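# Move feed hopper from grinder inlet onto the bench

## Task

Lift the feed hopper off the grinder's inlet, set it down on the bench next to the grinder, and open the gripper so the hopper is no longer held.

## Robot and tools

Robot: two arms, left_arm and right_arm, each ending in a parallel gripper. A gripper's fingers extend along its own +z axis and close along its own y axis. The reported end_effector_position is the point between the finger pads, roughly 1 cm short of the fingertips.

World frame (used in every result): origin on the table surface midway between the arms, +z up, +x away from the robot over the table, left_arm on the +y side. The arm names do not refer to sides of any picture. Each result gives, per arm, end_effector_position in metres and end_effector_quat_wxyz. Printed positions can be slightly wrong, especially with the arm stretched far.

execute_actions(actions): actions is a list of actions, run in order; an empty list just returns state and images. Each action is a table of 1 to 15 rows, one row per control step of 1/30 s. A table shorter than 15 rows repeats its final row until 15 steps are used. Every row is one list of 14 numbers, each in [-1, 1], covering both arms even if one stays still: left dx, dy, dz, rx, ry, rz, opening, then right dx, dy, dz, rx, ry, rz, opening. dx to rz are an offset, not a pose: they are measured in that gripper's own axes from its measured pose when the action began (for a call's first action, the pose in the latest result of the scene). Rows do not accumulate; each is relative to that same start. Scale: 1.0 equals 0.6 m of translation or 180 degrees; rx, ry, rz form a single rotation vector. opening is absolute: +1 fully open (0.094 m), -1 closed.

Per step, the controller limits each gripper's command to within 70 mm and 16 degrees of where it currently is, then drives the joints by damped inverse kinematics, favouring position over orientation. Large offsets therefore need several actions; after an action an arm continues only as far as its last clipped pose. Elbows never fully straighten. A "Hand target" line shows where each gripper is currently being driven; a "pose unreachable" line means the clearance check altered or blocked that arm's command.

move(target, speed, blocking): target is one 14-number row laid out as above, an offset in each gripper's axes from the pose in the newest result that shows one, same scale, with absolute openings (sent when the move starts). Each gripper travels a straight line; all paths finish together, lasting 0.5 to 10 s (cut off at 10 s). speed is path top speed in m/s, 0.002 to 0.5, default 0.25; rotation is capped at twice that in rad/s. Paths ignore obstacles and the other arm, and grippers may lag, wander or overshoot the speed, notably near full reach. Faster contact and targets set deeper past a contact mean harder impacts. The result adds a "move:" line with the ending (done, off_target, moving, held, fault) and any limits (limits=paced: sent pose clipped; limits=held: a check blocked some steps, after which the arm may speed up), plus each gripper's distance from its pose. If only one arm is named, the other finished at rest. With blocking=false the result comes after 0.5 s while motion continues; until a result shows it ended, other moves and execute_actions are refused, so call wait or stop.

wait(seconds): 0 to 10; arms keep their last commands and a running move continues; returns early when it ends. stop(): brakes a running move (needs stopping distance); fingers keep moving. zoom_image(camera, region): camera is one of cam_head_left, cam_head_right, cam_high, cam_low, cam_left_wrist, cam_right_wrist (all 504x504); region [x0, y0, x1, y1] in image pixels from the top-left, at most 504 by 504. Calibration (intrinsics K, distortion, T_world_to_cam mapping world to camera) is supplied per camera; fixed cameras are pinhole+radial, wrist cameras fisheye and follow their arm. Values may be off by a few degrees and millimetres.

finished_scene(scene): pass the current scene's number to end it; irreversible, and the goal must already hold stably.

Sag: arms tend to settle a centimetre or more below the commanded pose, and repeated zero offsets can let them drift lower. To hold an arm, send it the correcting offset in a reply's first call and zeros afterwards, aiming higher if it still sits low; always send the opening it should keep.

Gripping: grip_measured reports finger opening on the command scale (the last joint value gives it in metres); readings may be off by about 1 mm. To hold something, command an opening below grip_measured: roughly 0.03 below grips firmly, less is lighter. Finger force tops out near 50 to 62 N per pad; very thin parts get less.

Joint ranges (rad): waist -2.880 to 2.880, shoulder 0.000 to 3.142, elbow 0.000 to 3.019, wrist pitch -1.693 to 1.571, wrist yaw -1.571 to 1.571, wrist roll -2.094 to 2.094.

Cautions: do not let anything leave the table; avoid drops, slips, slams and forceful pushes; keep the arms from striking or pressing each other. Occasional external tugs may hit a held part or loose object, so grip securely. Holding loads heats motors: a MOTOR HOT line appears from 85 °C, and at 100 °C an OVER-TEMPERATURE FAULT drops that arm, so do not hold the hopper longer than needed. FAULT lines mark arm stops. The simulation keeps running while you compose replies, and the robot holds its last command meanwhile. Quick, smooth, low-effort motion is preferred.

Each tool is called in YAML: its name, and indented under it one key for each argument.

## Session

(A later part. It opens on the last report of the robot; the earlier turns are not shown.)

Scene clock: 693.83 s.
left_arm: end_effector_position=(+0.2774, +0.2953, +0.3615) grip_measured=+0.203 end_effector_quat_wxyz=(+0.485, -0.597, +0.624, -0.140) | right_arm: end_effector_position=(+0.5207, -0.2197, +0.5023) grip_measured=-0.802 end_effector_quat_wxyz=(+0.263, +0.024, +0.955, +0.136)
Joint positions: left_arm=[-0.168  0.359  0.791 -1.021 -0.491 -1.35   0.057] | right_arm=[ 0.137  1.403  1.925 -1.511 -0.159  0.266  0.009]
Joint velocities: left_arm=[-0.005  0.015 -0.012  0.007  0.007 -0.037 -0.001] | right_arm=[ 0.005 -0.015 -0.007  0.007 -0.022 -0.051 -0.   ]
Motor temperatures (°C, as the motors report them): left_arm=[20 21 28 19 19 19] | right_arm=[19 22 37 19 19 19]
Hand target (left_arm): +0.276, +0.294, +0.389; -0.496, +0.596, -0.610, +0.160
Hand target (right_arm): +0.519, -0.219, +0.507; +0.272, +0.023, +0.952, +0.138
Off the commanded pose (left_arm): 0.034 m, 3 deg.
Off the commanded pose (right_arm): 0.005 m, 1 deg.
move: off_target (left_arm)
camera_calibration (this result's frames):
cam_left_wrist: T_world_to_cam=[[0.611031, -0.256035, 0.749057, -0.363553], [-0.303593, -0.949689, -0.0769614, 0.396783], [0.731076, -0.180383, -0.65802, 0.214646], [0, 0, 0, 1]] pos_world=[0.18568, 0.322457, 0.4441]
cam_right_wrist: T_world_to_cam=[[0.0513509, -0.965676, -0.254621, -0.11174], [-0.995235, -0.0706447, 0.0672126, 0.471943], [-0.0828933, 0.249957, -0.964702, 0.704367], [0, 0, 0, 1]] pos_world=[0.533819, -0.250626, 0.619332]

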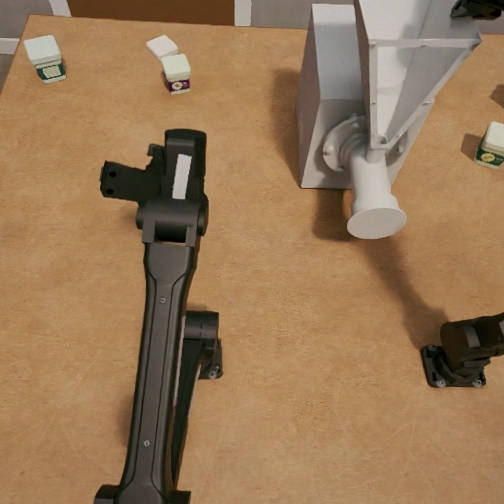

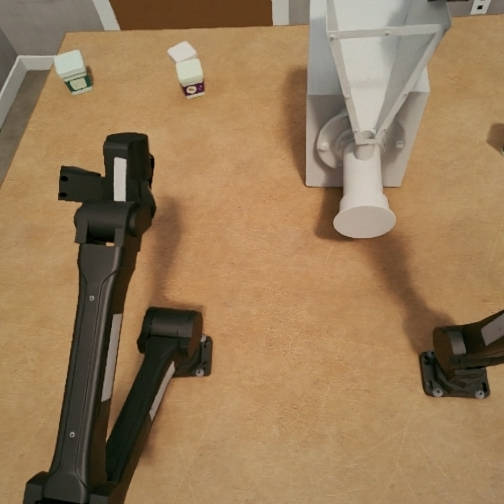

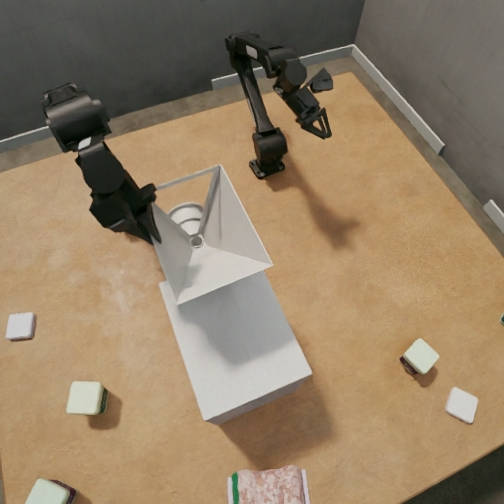

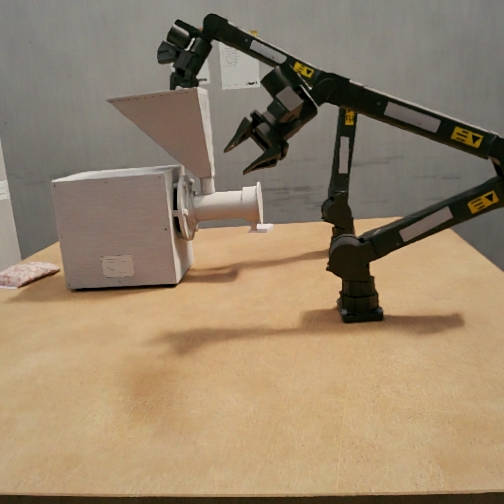

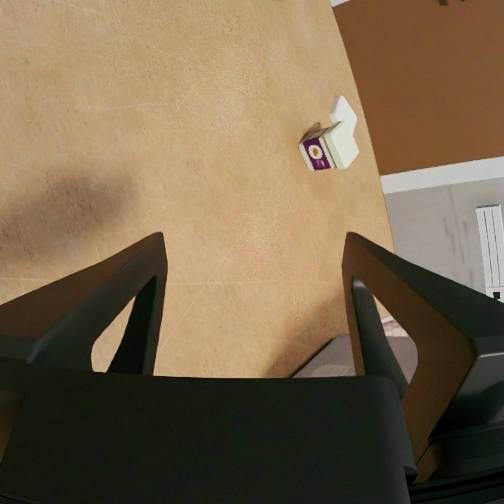

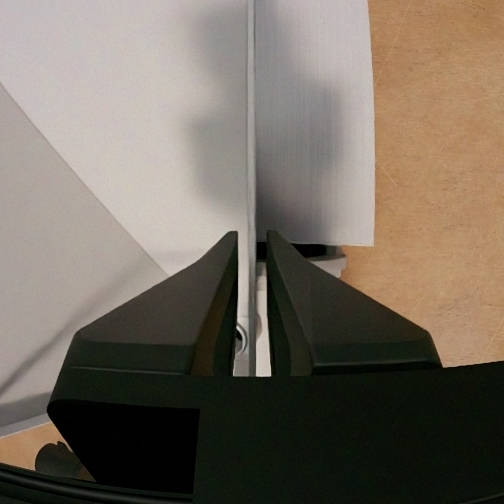

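move:
  target: [0.3882, -0.6278, -0.1931, 0.0602, 0.2366, 0.3450, 0.2, -0.0117, -0.0004, -0.0133, 0, -0.008, 0, -1]
  speed: 0.2

Scene clock: 718.93 s.
left_arm: end_effector_position=(+0.4636, -0.0464, +0.5782) grip_measured=+0.203 end_effector_quat_wxyz=(+0.295, -0.075, +0.943, -0.131) | right_arm: end_effector_position=(+0.5206, -0.2184, +0.5026) grip_measured=-0.968 end_effector_quat_wxyz=(+0.262, +0.026, +0.954, +0.140)
Joint positions: left_arm=[-0.735  1.554  2.315 -1.7   -0.194 -0.752  0.056] | right_arm=[ 0.137  1.403  1.925 -1.51  -0.166  0.273  0.002]
Joint velocities: left_arm=[-0.005 -0.024 -0.002  0.012 -0.11  -0.007 -0.001] | right_arm=[-0.005 -0.015  0.007 -0.012 -0.022 -0.007 -0.   ]
Motor temperatures (°C, as the motors report them): left_arm=[20 21 30 19 19 19] | right_arm=[19 22 35 19 19 19]
Hand target (left_arm): +0.456, -0.048, +0.598; +0.310, -0.064, +0.937, -0.145
Hand target (right_arm): +0.522, -0.223, +0.512; +0.275, +0.026, +0.951, +0.136
Off the commanded pose (left_arm): 0.023 m, 1 deg.
Off the commanded pose (right_arm): 0.011 m, 2 deg.
joint sent to its limit (left arm) — the command would take joint 4 (wrist pitch) past its lower limit, so that joint was sent only as far as its limit.
move: off_target (left_arm, right_arm)
camera_calibration (this result's frames):
cam_left_wrist: T_world_to_cam=[[0.0570437, -0.956963, 0.284548, -0.234254], [-0.998369, -0.054019, 0.0184729, 0.454001], [-0.0023068, -0.285138, -0.958484, 0.668369], [0, 0, 0, 1]] pos_world=[0.468165, -0.00907056, 0.698891]
cam_right_wrist: T_world_to_cam=[[0.0495579, -0.963311, -0.263774, -0.104436], [-0.995202, -0.0699356, 0.0684284, 0.471376], [-0.084365, 0.259117, -0.962154, 0.705796], [0, 0, 0, 1]] pos_world=[0.533834, -0.250522, 0.619282]

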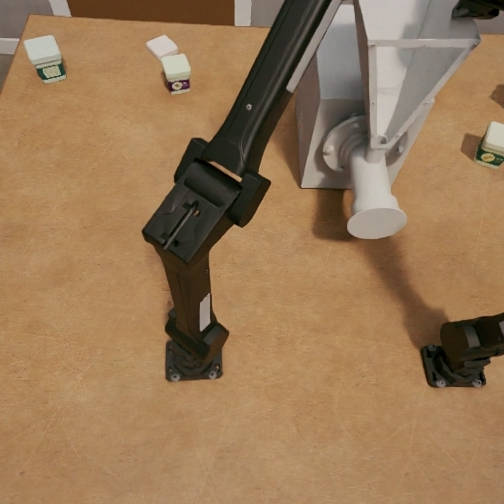

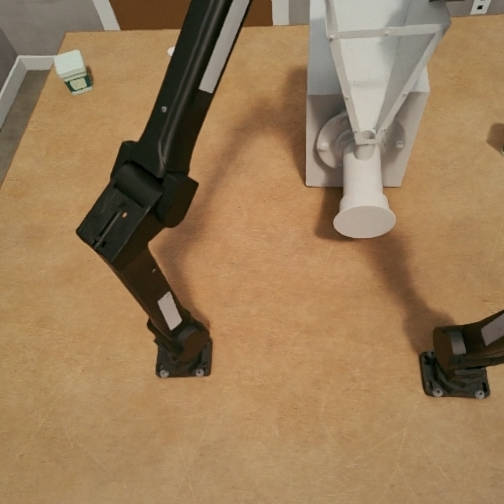

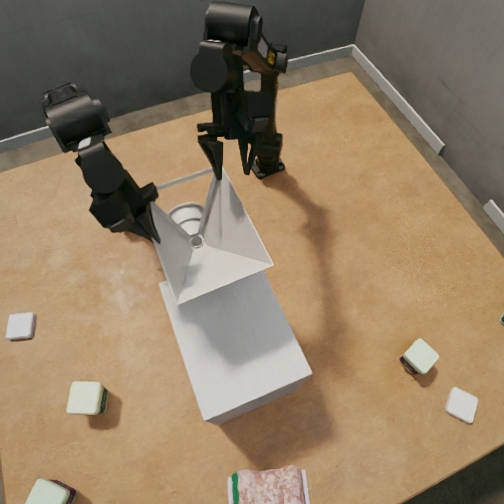

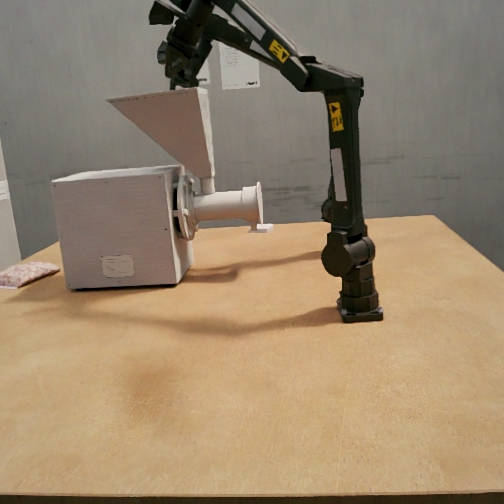

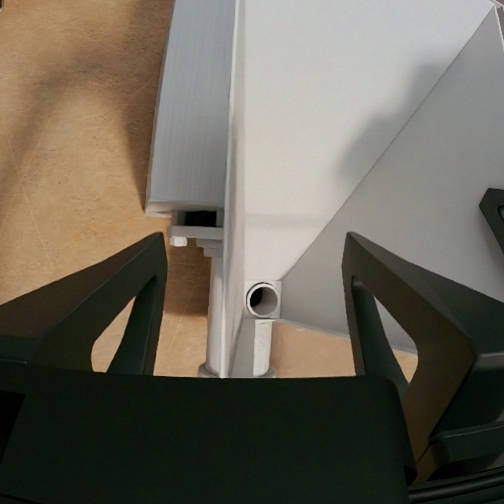

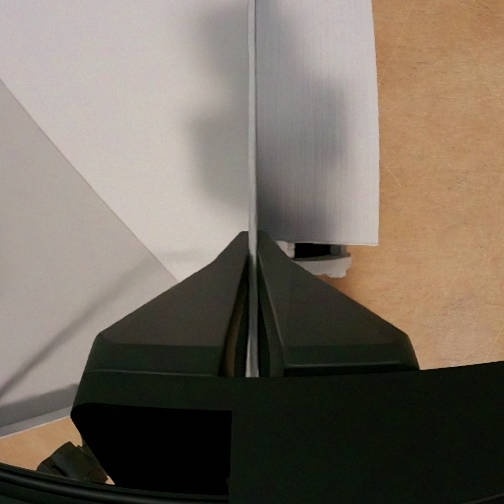

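zoom_image:
  camera: "cam_low"
  region: [100, 0, 280, 180]

zoom_image:
  camera: "cam_high"
  region: [60, 0, 340, 280]

Region (100, 0, 280, 180) of cam_low's 504x504 image, scaled by 2.800, with more detail than that image has.

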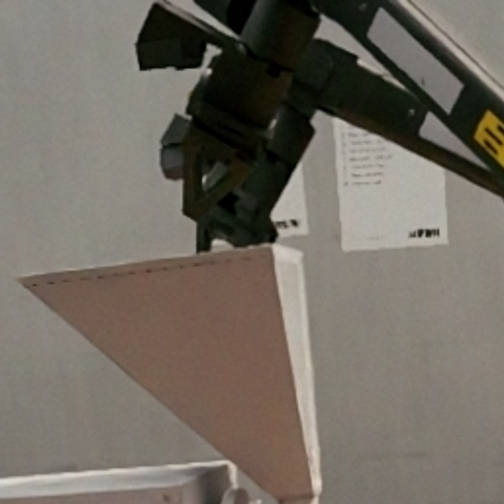

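Region (60, 0, 340, 280) of cam_high's 504x504 image, scaled by 1.800, with more detail than that image has.

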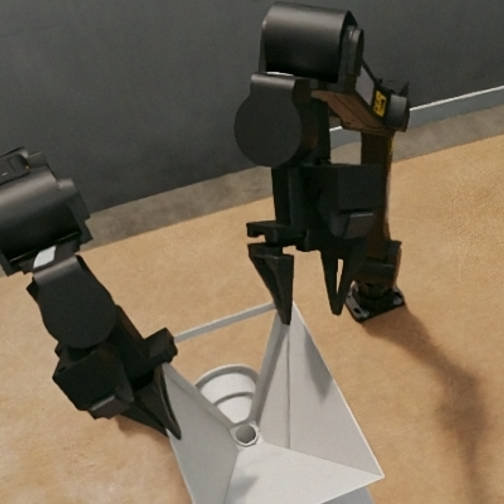

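move:
  target: [0.0186, 0.0142, 0.0768, 0.0024, -0.0294, 0.0105, 0.2, -0.0117, -0.0004, -0.0133, 0, -0.008, 0, -1]
  speed: 0.06

Scene clock: 819.80 s.
left_arm: end_effector_position=(+0.4857, -0.0519, +0.5174) grip_measured=+0.203 end_effector_quat_wxyz=(+0.325, -0.068, +0.936, -0.115) | right_arm: end_effector_position=(+0.5205, -0.2180, +0.5027) grip_measured=-0.968 end_effector_quat_wxyz=(+0.262, +0.026, +0.954, +0.142)
Joint positions: left_arm=[-0.735  1.455  1.982 -1.433 -0.248 -0.718  0.056] | right_arm=[ 0.137  1.403  1.925 -1.51  -0.169  0.273  0.002]
Joint velocities: left_arm=[-0.005 -0.015  0.002  0.002  0.007 -0.022 -0.   ] | right_arm=[-0.005  0.015 -0.012 -0.012  0.007 -0.022 -0.   ]
Motor temperatures (°C, as the motors report them): left_arm=[20 22 29 19 19 19] | right_arm=[19 22 36 19 19 19]
Hand target (left_arm): +0.481, -0.050, +0.533; +0.341, -0.064, +0.929, -0.126
Hand target (right_arm): +0.522, -0.222, +0.512; +0.274, +0.028, +0.951, +0.140
Off the commanded pose (left_arm): 0.017 m, 2 deg.
Off the commanded pose (right_arm): 0.011 m, 1 deg.
move: off_target (left_arm, right_arm)
camera_calibration (this result's frames):
cam_left_wrist: T_world_to_cam=[[0.047372, -0.96617, 0.253517, -0.203181], [-0.997332, -0.059864, -0.0417849, 0.507223], [0.0555479, -0.250861, -0.966428, 0.586348], [0, 0, 0, 1]] pos_world=[0.482925, -0.0188512, 0.639367]
cam_right_wrist: T_world_to_cam=[[0.0503194, -0.962567, -0.266334, -0.102915], [-0.995129, -0.0709563, 0.0684323, 0.471097], [-0.0847687, 0.261593, -0.961449, 0.706181], [0, 0, 0, 1]] pos_world=[0.533843, -0.250367, 0.619309]

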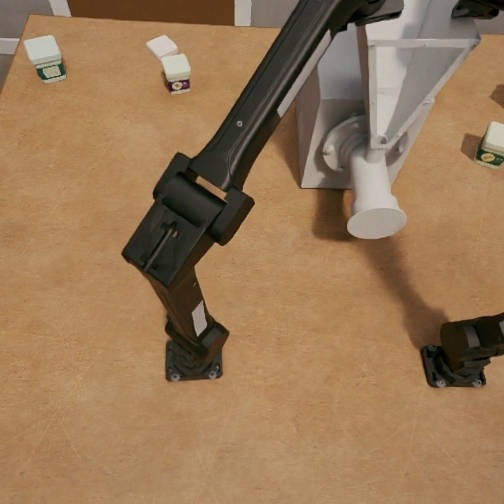

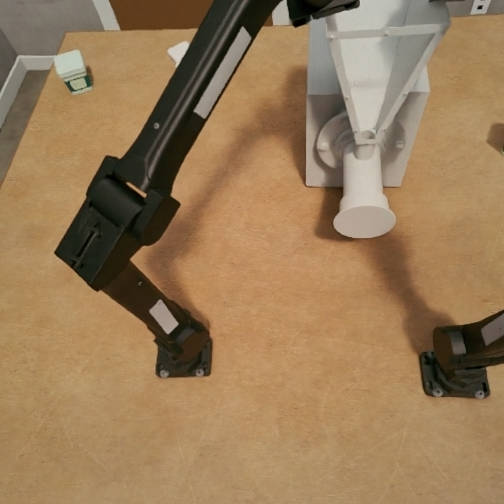

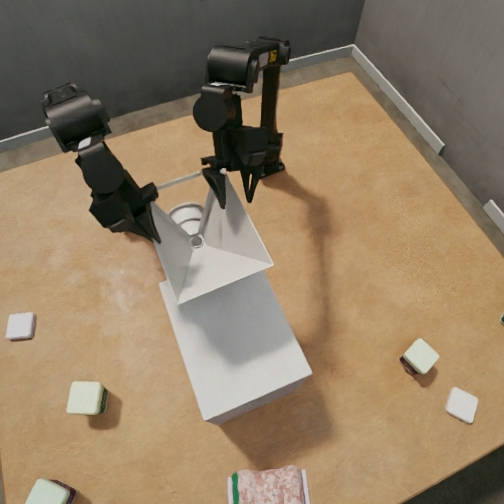

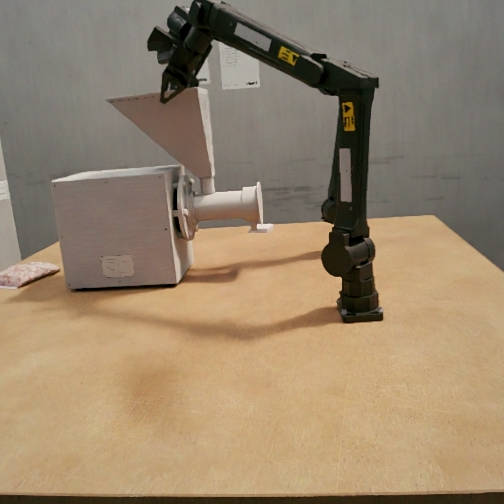

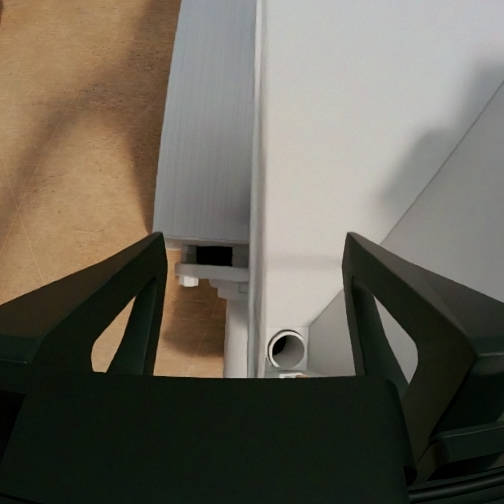

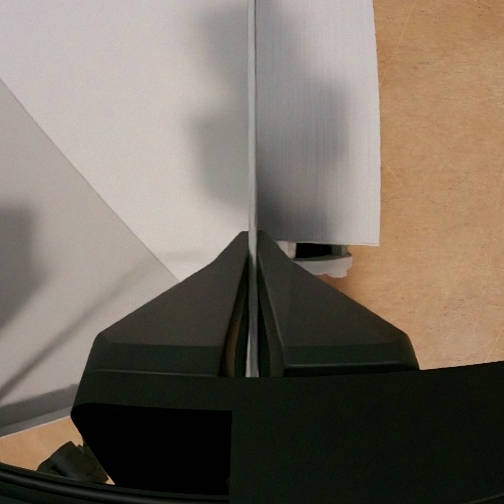

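zoom_image:
  camera: "cam_low"
  region: [100, 0, 280, 180]

zoom_image:
  camera: "cam_high"
  region: [60, 20, 340, 300]

Region (100, 0, 280, 180) of cam_low's 504x504 image, scaled by 2.800, with more detail than that image has.

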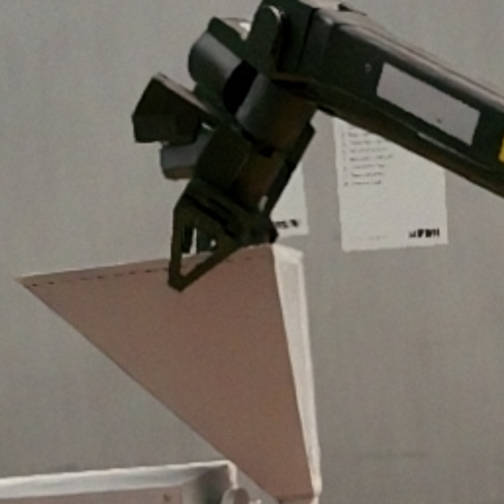

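Region (60, 20, 340, 300) of cam_high's 504x504 image, scaled by 1.800, with more detail than that image has.

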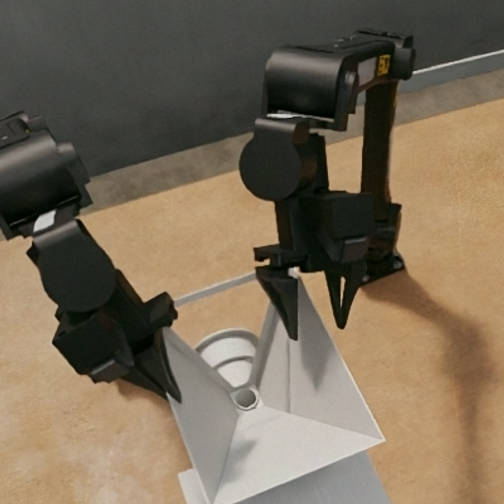

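move:
  target: [-0.0100, -0.0033, -0.0252, 0.0086, -0.0102, 0.001, -0.8, -0.0117, -0.0004, -0.0133, 0, -0.008, 0, -1]
  speed: 0.03

move:
  target: [-0.0100, -0.0033, -0.0252, 0.0086, -0.0102, 0.001, -1, -0.0117, -0.0004, -0.0133, 0, -0.008, 0, -1]
  speed: 0.03

Scene clock: 845.77 s.
left_arm: end_effector_position=(+0.4857, -0.0519, +0.5147) grip_measured=-0.797 end_effector_quat_wxyz=(+0.323, -0.068, +0.937, -0.113) | right_arm: end_effector_position=(+0.5206, -0.2178, +0.5028) grip_measured=-0.968 end_effector_quat_wxyz=(+0.262, +0.026, +0.954, +0.142)
Joint positions: left_arm=[-0.735  1.455  1.977 -1.433 -0.248 -0.717  0.01 ] | right_arm=[ 0.137  1.403  1.925 -1.509 -0.17   0.273  0.002]
Joint velocities: left_arm=[-0.005 -0.015 -0.002 -0.027  0.037  0.007 -0.   ] | right_arm=[-0.005 -0.005  0.007  0.007 -0.066 -0.051 -0.   ]
Motor temperatures (°C, as the motors report them): left_arm=[20 22 28 19 19 19] | right_arm=[19 22 36 19 19 19]
Hand target (left_arm): +0.481, -0.050, +0.533; +0.340, -0.064, +0.930, -0.126
Hand target (right_arm): +0.522, -0.221, +0.513; +0.274, +0.028, +0.951, +0.141
Off the commanded pose (left_arm): 0.019 m, 3 deg.
Off the commanded pose (right_arm): 0.011 m, 1 deg.
move: off_target (left_arm, right_arm)
camera_calibration (this result's frames):
cam_left_wrist: T_world_to_cam=[[0.0479143, -0.967197, 0.249466, -0.200724], [-0.997541, -0.0591244, -0.0376343, 0.505119], [0.0511493, -0.24705, -0.967652, 0.586665], [0, 0, 0, 1]] pos_world=[0.483487, -0.0193398, 0.636771]
cam_right_wrist: T_world_to_cam=[[0.0509844, -0.962266, -0.26729, -0.102502], [-0.995099, -0.0716528, 0.0681453, 0.471109], [-0.084726, 0.262506, -0.961204, 0.70626], [0, 0, 0, 1]] pos_world=[0.533864, -0.250275, 0.619358]

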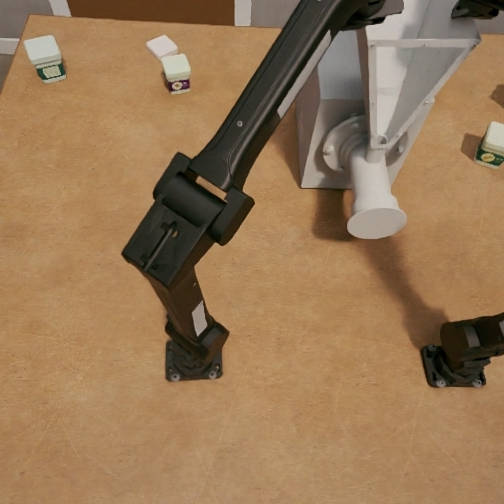

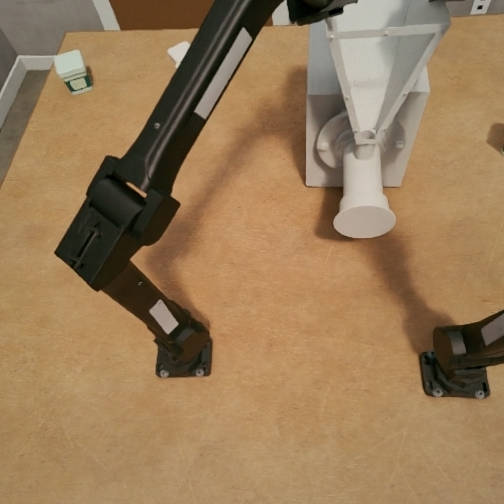

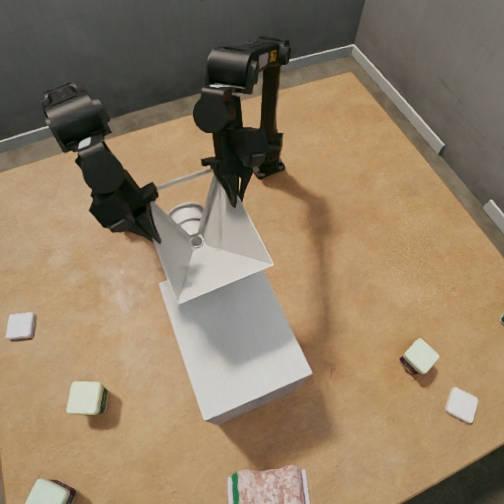

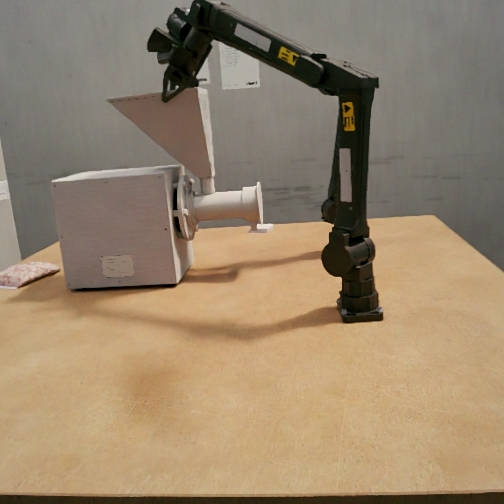

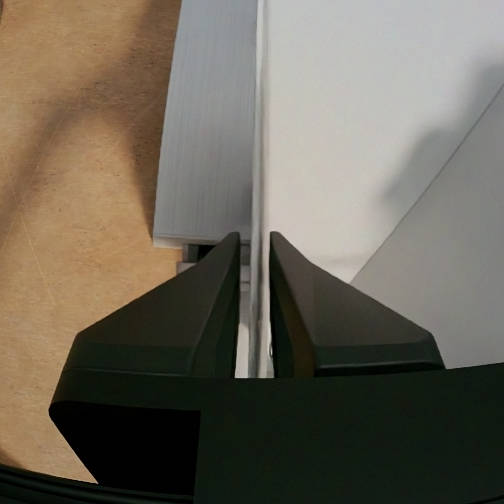

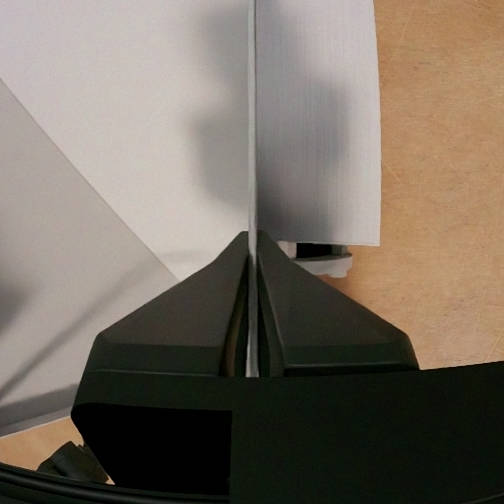

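Scene clock: 846.70 s.
left_arm: end_effector_position=(+0.4859, -0.0537, +0.5152) grip_measured=-0.961 end_effector_quat_wxyz=(+0.322, -0.070, +0.937, -0.119) | right_arm: end_effector_position=(+0.5208, -0.2187, +0.5028) grip_measured=-0.968 end_effector_quat_wxyz=(+0.262, +0.027, +0.954, +0.142)
Joint positions: left_arm=[-0.735  1.454  1.976 -1.427 -0.24  -0.724  0.002] | right_arm=[ 0.135  1.403  1.925 -1.509 -0.171  0.273  0.001]
Joint velocities: left_arm=[-0.005 -0.005  0.002 -0.012  0.037 -0.037 -0.   ] | right_arm=[-0.005 -0.005 -0.017  0.017 -0.037  0.066  0.   ]
Motor temperatures (°C, as the motors report them): left_arm=[20 22 28 19 19 19] | right_arm=[19 22 36 19 19 19]
Hand target (left_arm): +0.481, -0.050, +0.530; +0.339, -0.064, +0.931, -0.124
Hand target (right_arm): +0.522, -0.221, +0.513; +0.274, +0.027, +0.951, +0.142
Off the commanded pose (left_arm): 0.016 m, 2 deg.
Off the commanded pose (right_arm): 0.010 m, 1 deg.
move: off_target (left_arm)
camera_calibration (this result's frames):
cam_left_wrist: T_world_to_cam=[[0.0488863, -0.963708, 0.262446, -0.209622], [-0.9975, -0.0605333, -0.0364738, 0.50454], [0.0510368, -0.260007, -0.964257, 0.584314], [0, 0, 0, 1]] pos_world=[0.483704, -0.0195474, 0.636845]
cam_right_wrist: T_world_to_cam=[[0.0492593, -0.962175, -0.267941, -0.102175], [-0.99525, -0.0698408, 0.0678272, 0.471963], [-0.0839749, 0.263327, -0.961045, 0.706312], [0, 0, 0, 1]] pos_world=[0.534066, -0.251339, 0.619409]

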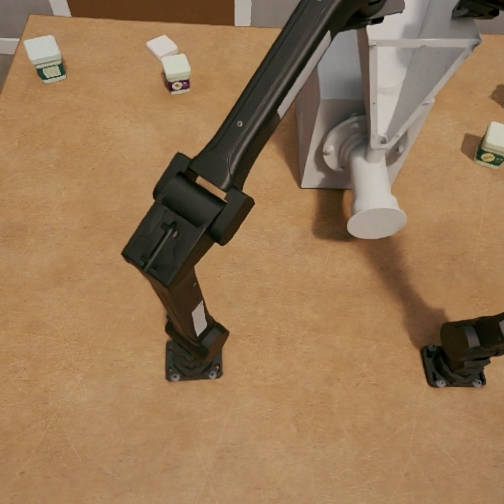

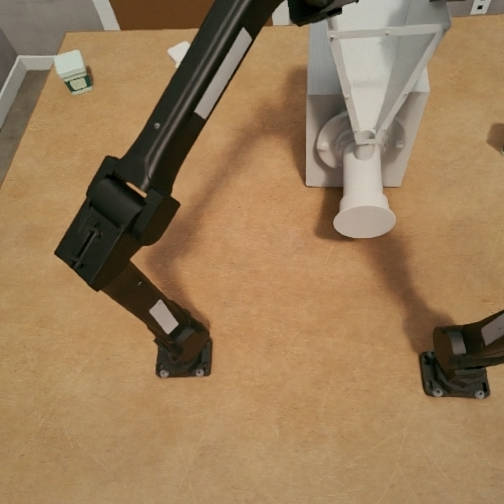

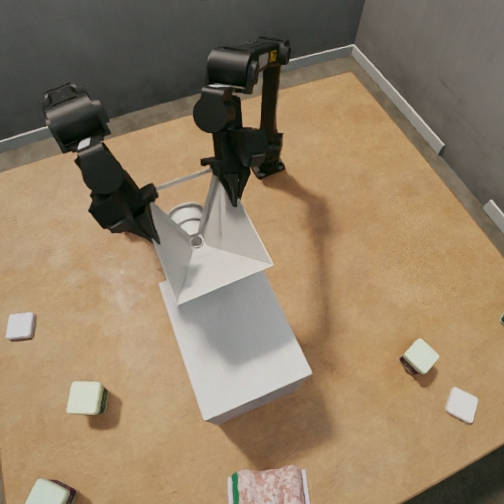

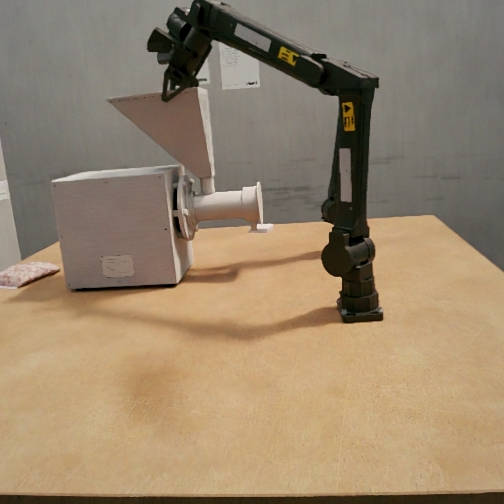

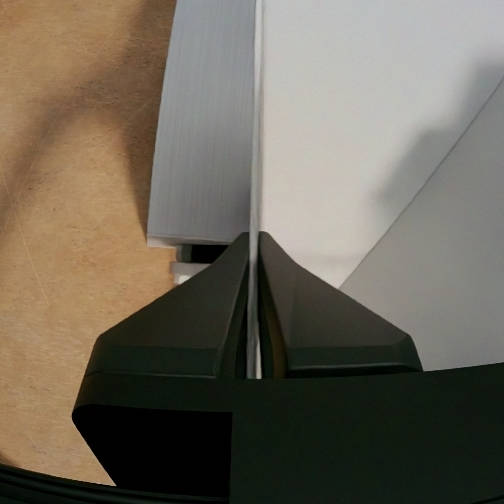

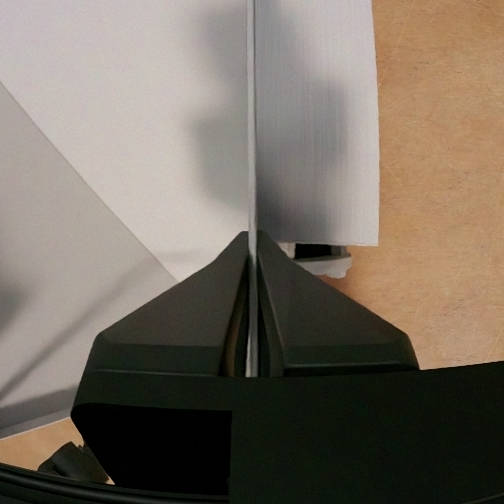

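execute_actions:
  actions: []

Scene clock: 867.03 s.
left_arm: end_effector_position=(+0.4859, -0.0537, +0.5152) grip_measured=-0.961 end_effector_quat_wxyz=(+0.322, -0.070, +0.937, -0.119) | right_arm: end_effector_position=(+0.5208, -0.2187, +0.5028) grip_measured=-0.968 end_effector_quat_wxyz=(+0.262, +0.027, +0.954, +0.142)
Joint positions: left_arm=[-0.735  1.454  1.976 -1.427 -0.24  -0.724  0.002] | right_arm=[ 0.135  1.403  1.925 -1.509 -0.171  0.273  0.001]
Joint velocities: left_arm=[-0.005  0.015  0.007  0.002  0.066  0.037 -0.001] | right_arm=[-0.015 -0.005 -0.007  0.017 -0.037  0.037  0.   ]
Motor temperatures (°C, as the motors report them): left_arm=[20 22 28 19 20 19] | right_arm=[19 22 36 19 19 19]
Hand target (left_arm): +0.481, -0.050, +0.530; +0.339, -0.064, +0.931, -0.124
Hand target (right_arm): +0.522, -0.221, +0.513; +0.274, +0.027, +0.951, +0.142
Off the commanded pose (left_arm): 0.016 m, 2 deg.
Off the commanded pose (right_arm): 0.010 m, 1 deg.
camera_calibration (this result's frames):
cam_left_wrist: T_world_to_cam=[[0.0488863, -0.963708, 0.262446, -0.209622], [-0.9975, -0.0605333, -0.0364738, 0.50454], [0.0510368, -0.260007, -0.964257, 0.584314], [0, 0, 0, 1]] pos_world=[0.483704, -0.0195474, 0.636845]
cam_right_wrist: T_world_to_cam=[[0.0492593, -0.962175, -0.267941, -0.102175], [-0.99525, -0.0698408, 0.0678272, 0.471963], [-0.0839749, 0.263327, -0.961045, 0.706312], [0, 0, 0, 1]] pos_world=[0.534066, -0.251339, 0.619409]

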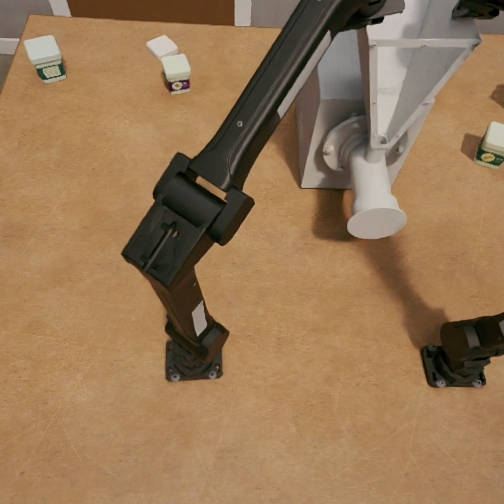

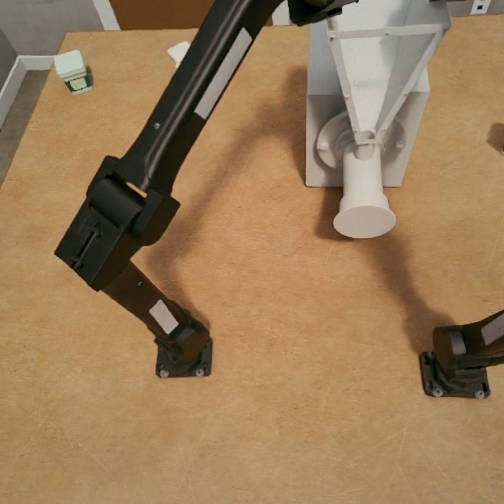

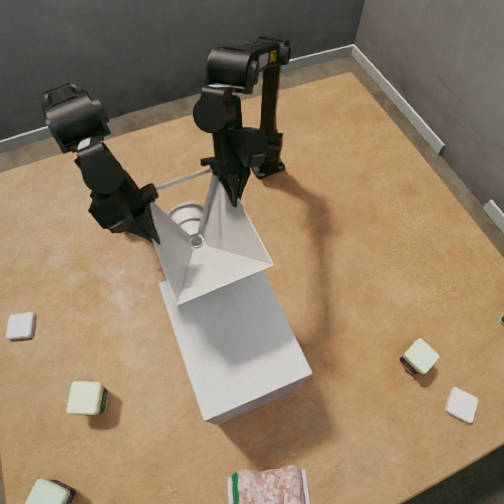

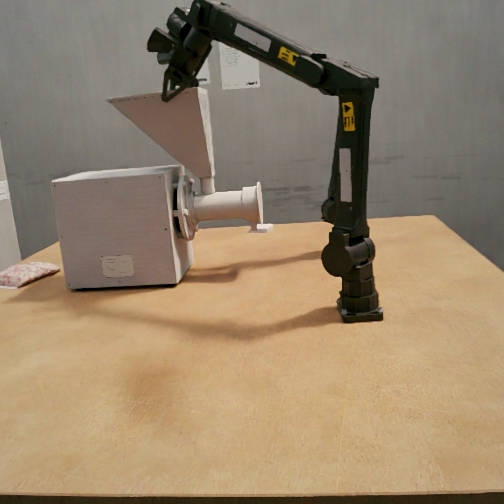

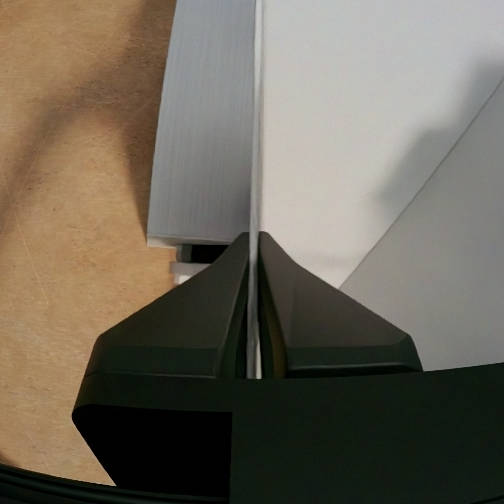

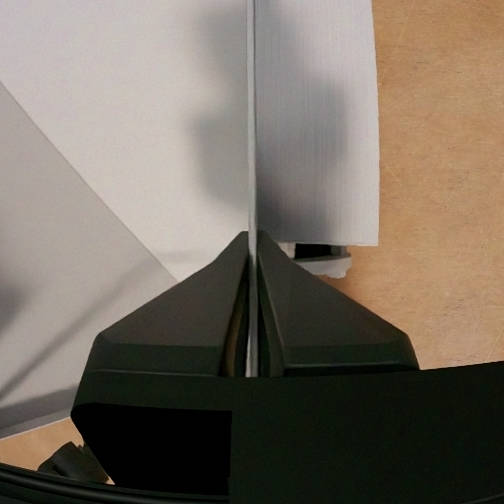

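zoom_image:
  camera: "cam_low"
  region: [200, 30, 280, 110]

zoom_image:
  camera: "cam_low"
  region: [150, 130, 290, 250]

Region (200, 30, 280, 110) of cam_low's 504x504 image, scaled by 6.300, with more detail than that image has.

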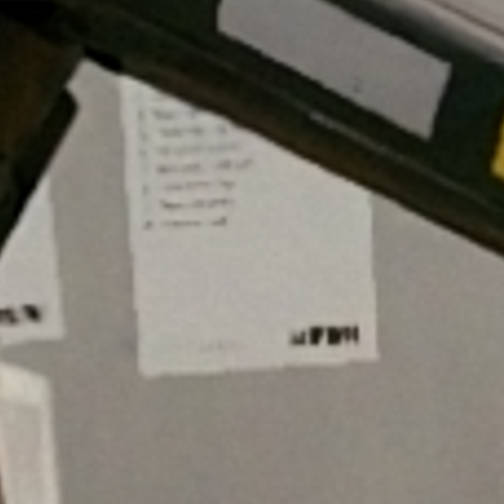

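Region (150, 130, 290, 250) of cam_low's 504x504 image, scaled by 3.600, with more detail than that image has; it fills the top 432 rows of this view, and the rest is white.

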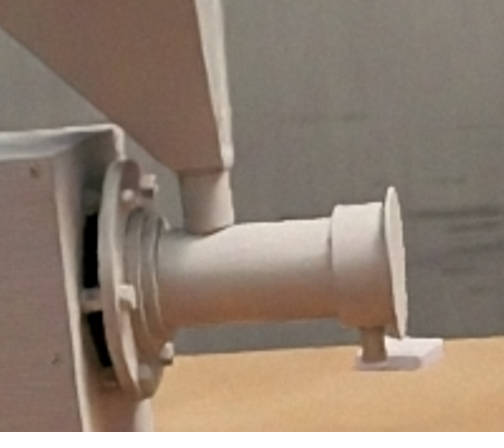

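move:
  target: [-0.0388,-0.0137,-0.0637,0.0086,-0.0102,0.001,-1,-0.035,0.0153,-0.0548,0,-0.008,0,-1]
  speed: 0.03

Scene clock: 892.17 s.
left_arm: end_effector_position=(+0.4851, -0.0539, +0.5162) grip_measured=-0.963 end_effector_quat_wxyz=(+0.309, -0.070, +0.942, -0.111) | right_arm: end_effector_position=(+0.5208, -0.2192, +0.5029) grip_measured=-0.967 end_effector_quat_wxyz=(+0.236, +0.024, +0.962, +0.136)
Joint positions: left_arm=[-0.735  1.48   2.022 -1.482 -0.237 -0.728  0.002] | right_arm=[ 0.133  1.446  1.992 -1.59  -0.172  0.26   0.002]
Joint velocities: left_arm=[ 0.005 -0.005 -0.017  0.002  0.022  0.007 -0.   ] | right_arm=[-0.005 -0.015  0.002 -0.007 -0.022 -0.051  0.   ]
Motor temperatures (°C, as the motors report them): left_arm=[20 22 28 19 20 19] | right_arm=[19 22 37 19 19 19]
Hand target (left_arm): +0.478, -0.048, +0.558; +0.339, -0.067, +0.929, -0.131
Hand target (right_arm): +0.519, -0.221, +0.541; +0.275, +0.029, +0.950, +0.142
Off the commanded pose (left_arm): 0.044 m, 4 deg.
Off the commanded pose (right_arm): 0.040 m, 5 deg.
move: off_target (left_arm, right_arm)
camera_calibration (this result's frames):
cam_left_wrist: T_world_to_cam=[[0.0566712, -0.967817, 0.245191, -0.205143], [-0.998133, -0.060525, -0.00820482, 0.489519], [0.0227809, -0.244268, -0.96944, 0.602475], [0, 0, 0, 1]] pos_world=[0.486506, -0.0217475, 0.638379]
cam_right_wrist: T_world_to_cam=[[0.0449623, -0.965659, -0.255894, -0.107182], [-0.989402, -0.0784463, 0.122186, 0.439597], [-0.138064, 0.247688, -0.958952, 0.730133], [0, 0, 0, 1]] pos_world=[0.540562, -0.249862, 0.619023]

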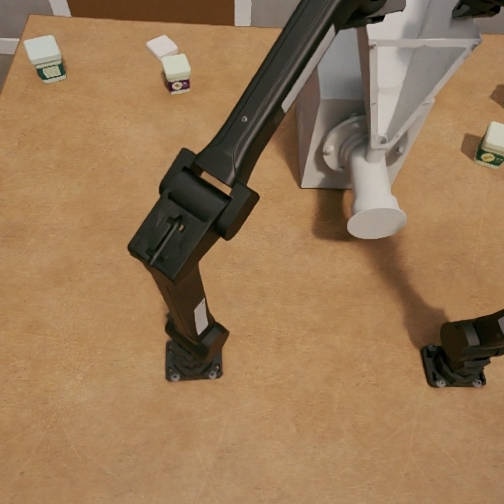

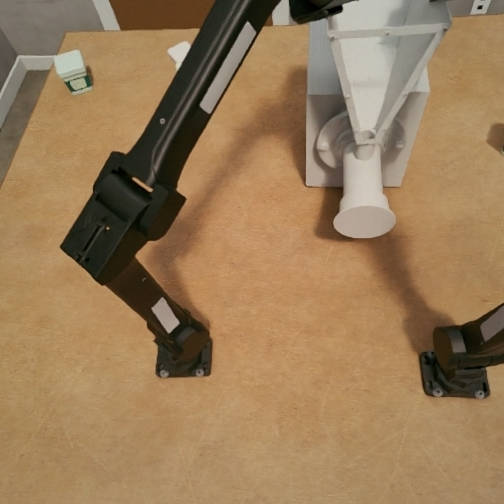

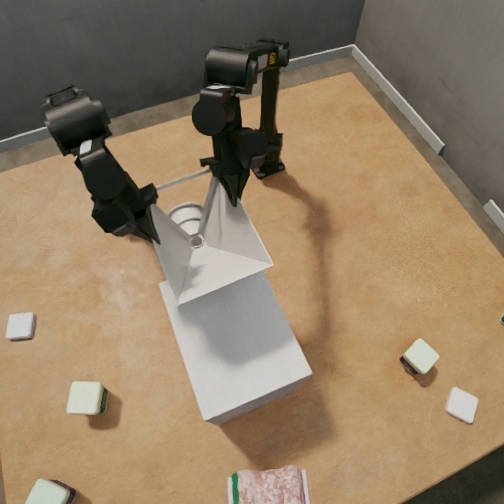

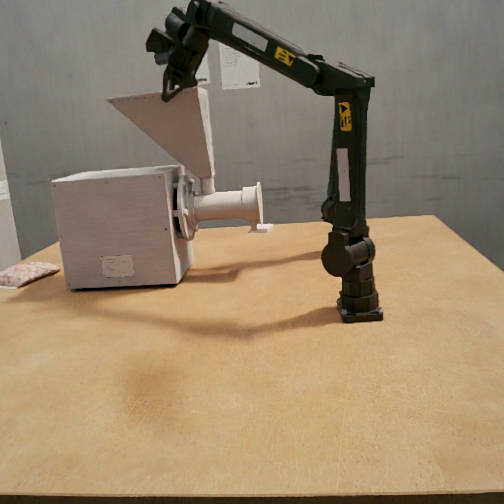

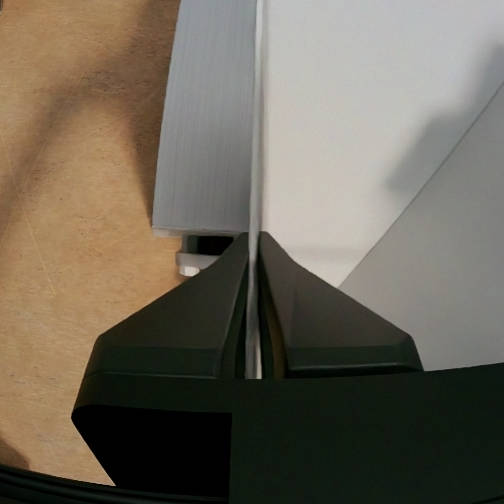

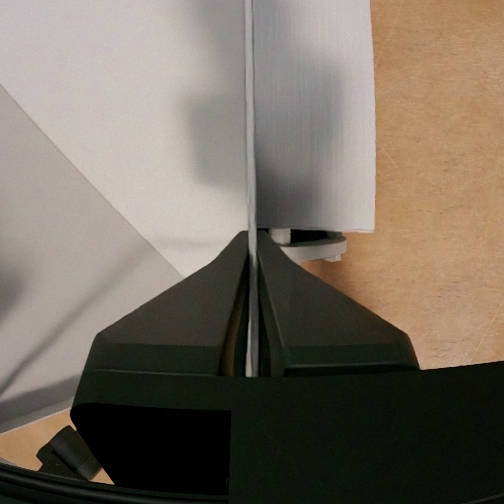

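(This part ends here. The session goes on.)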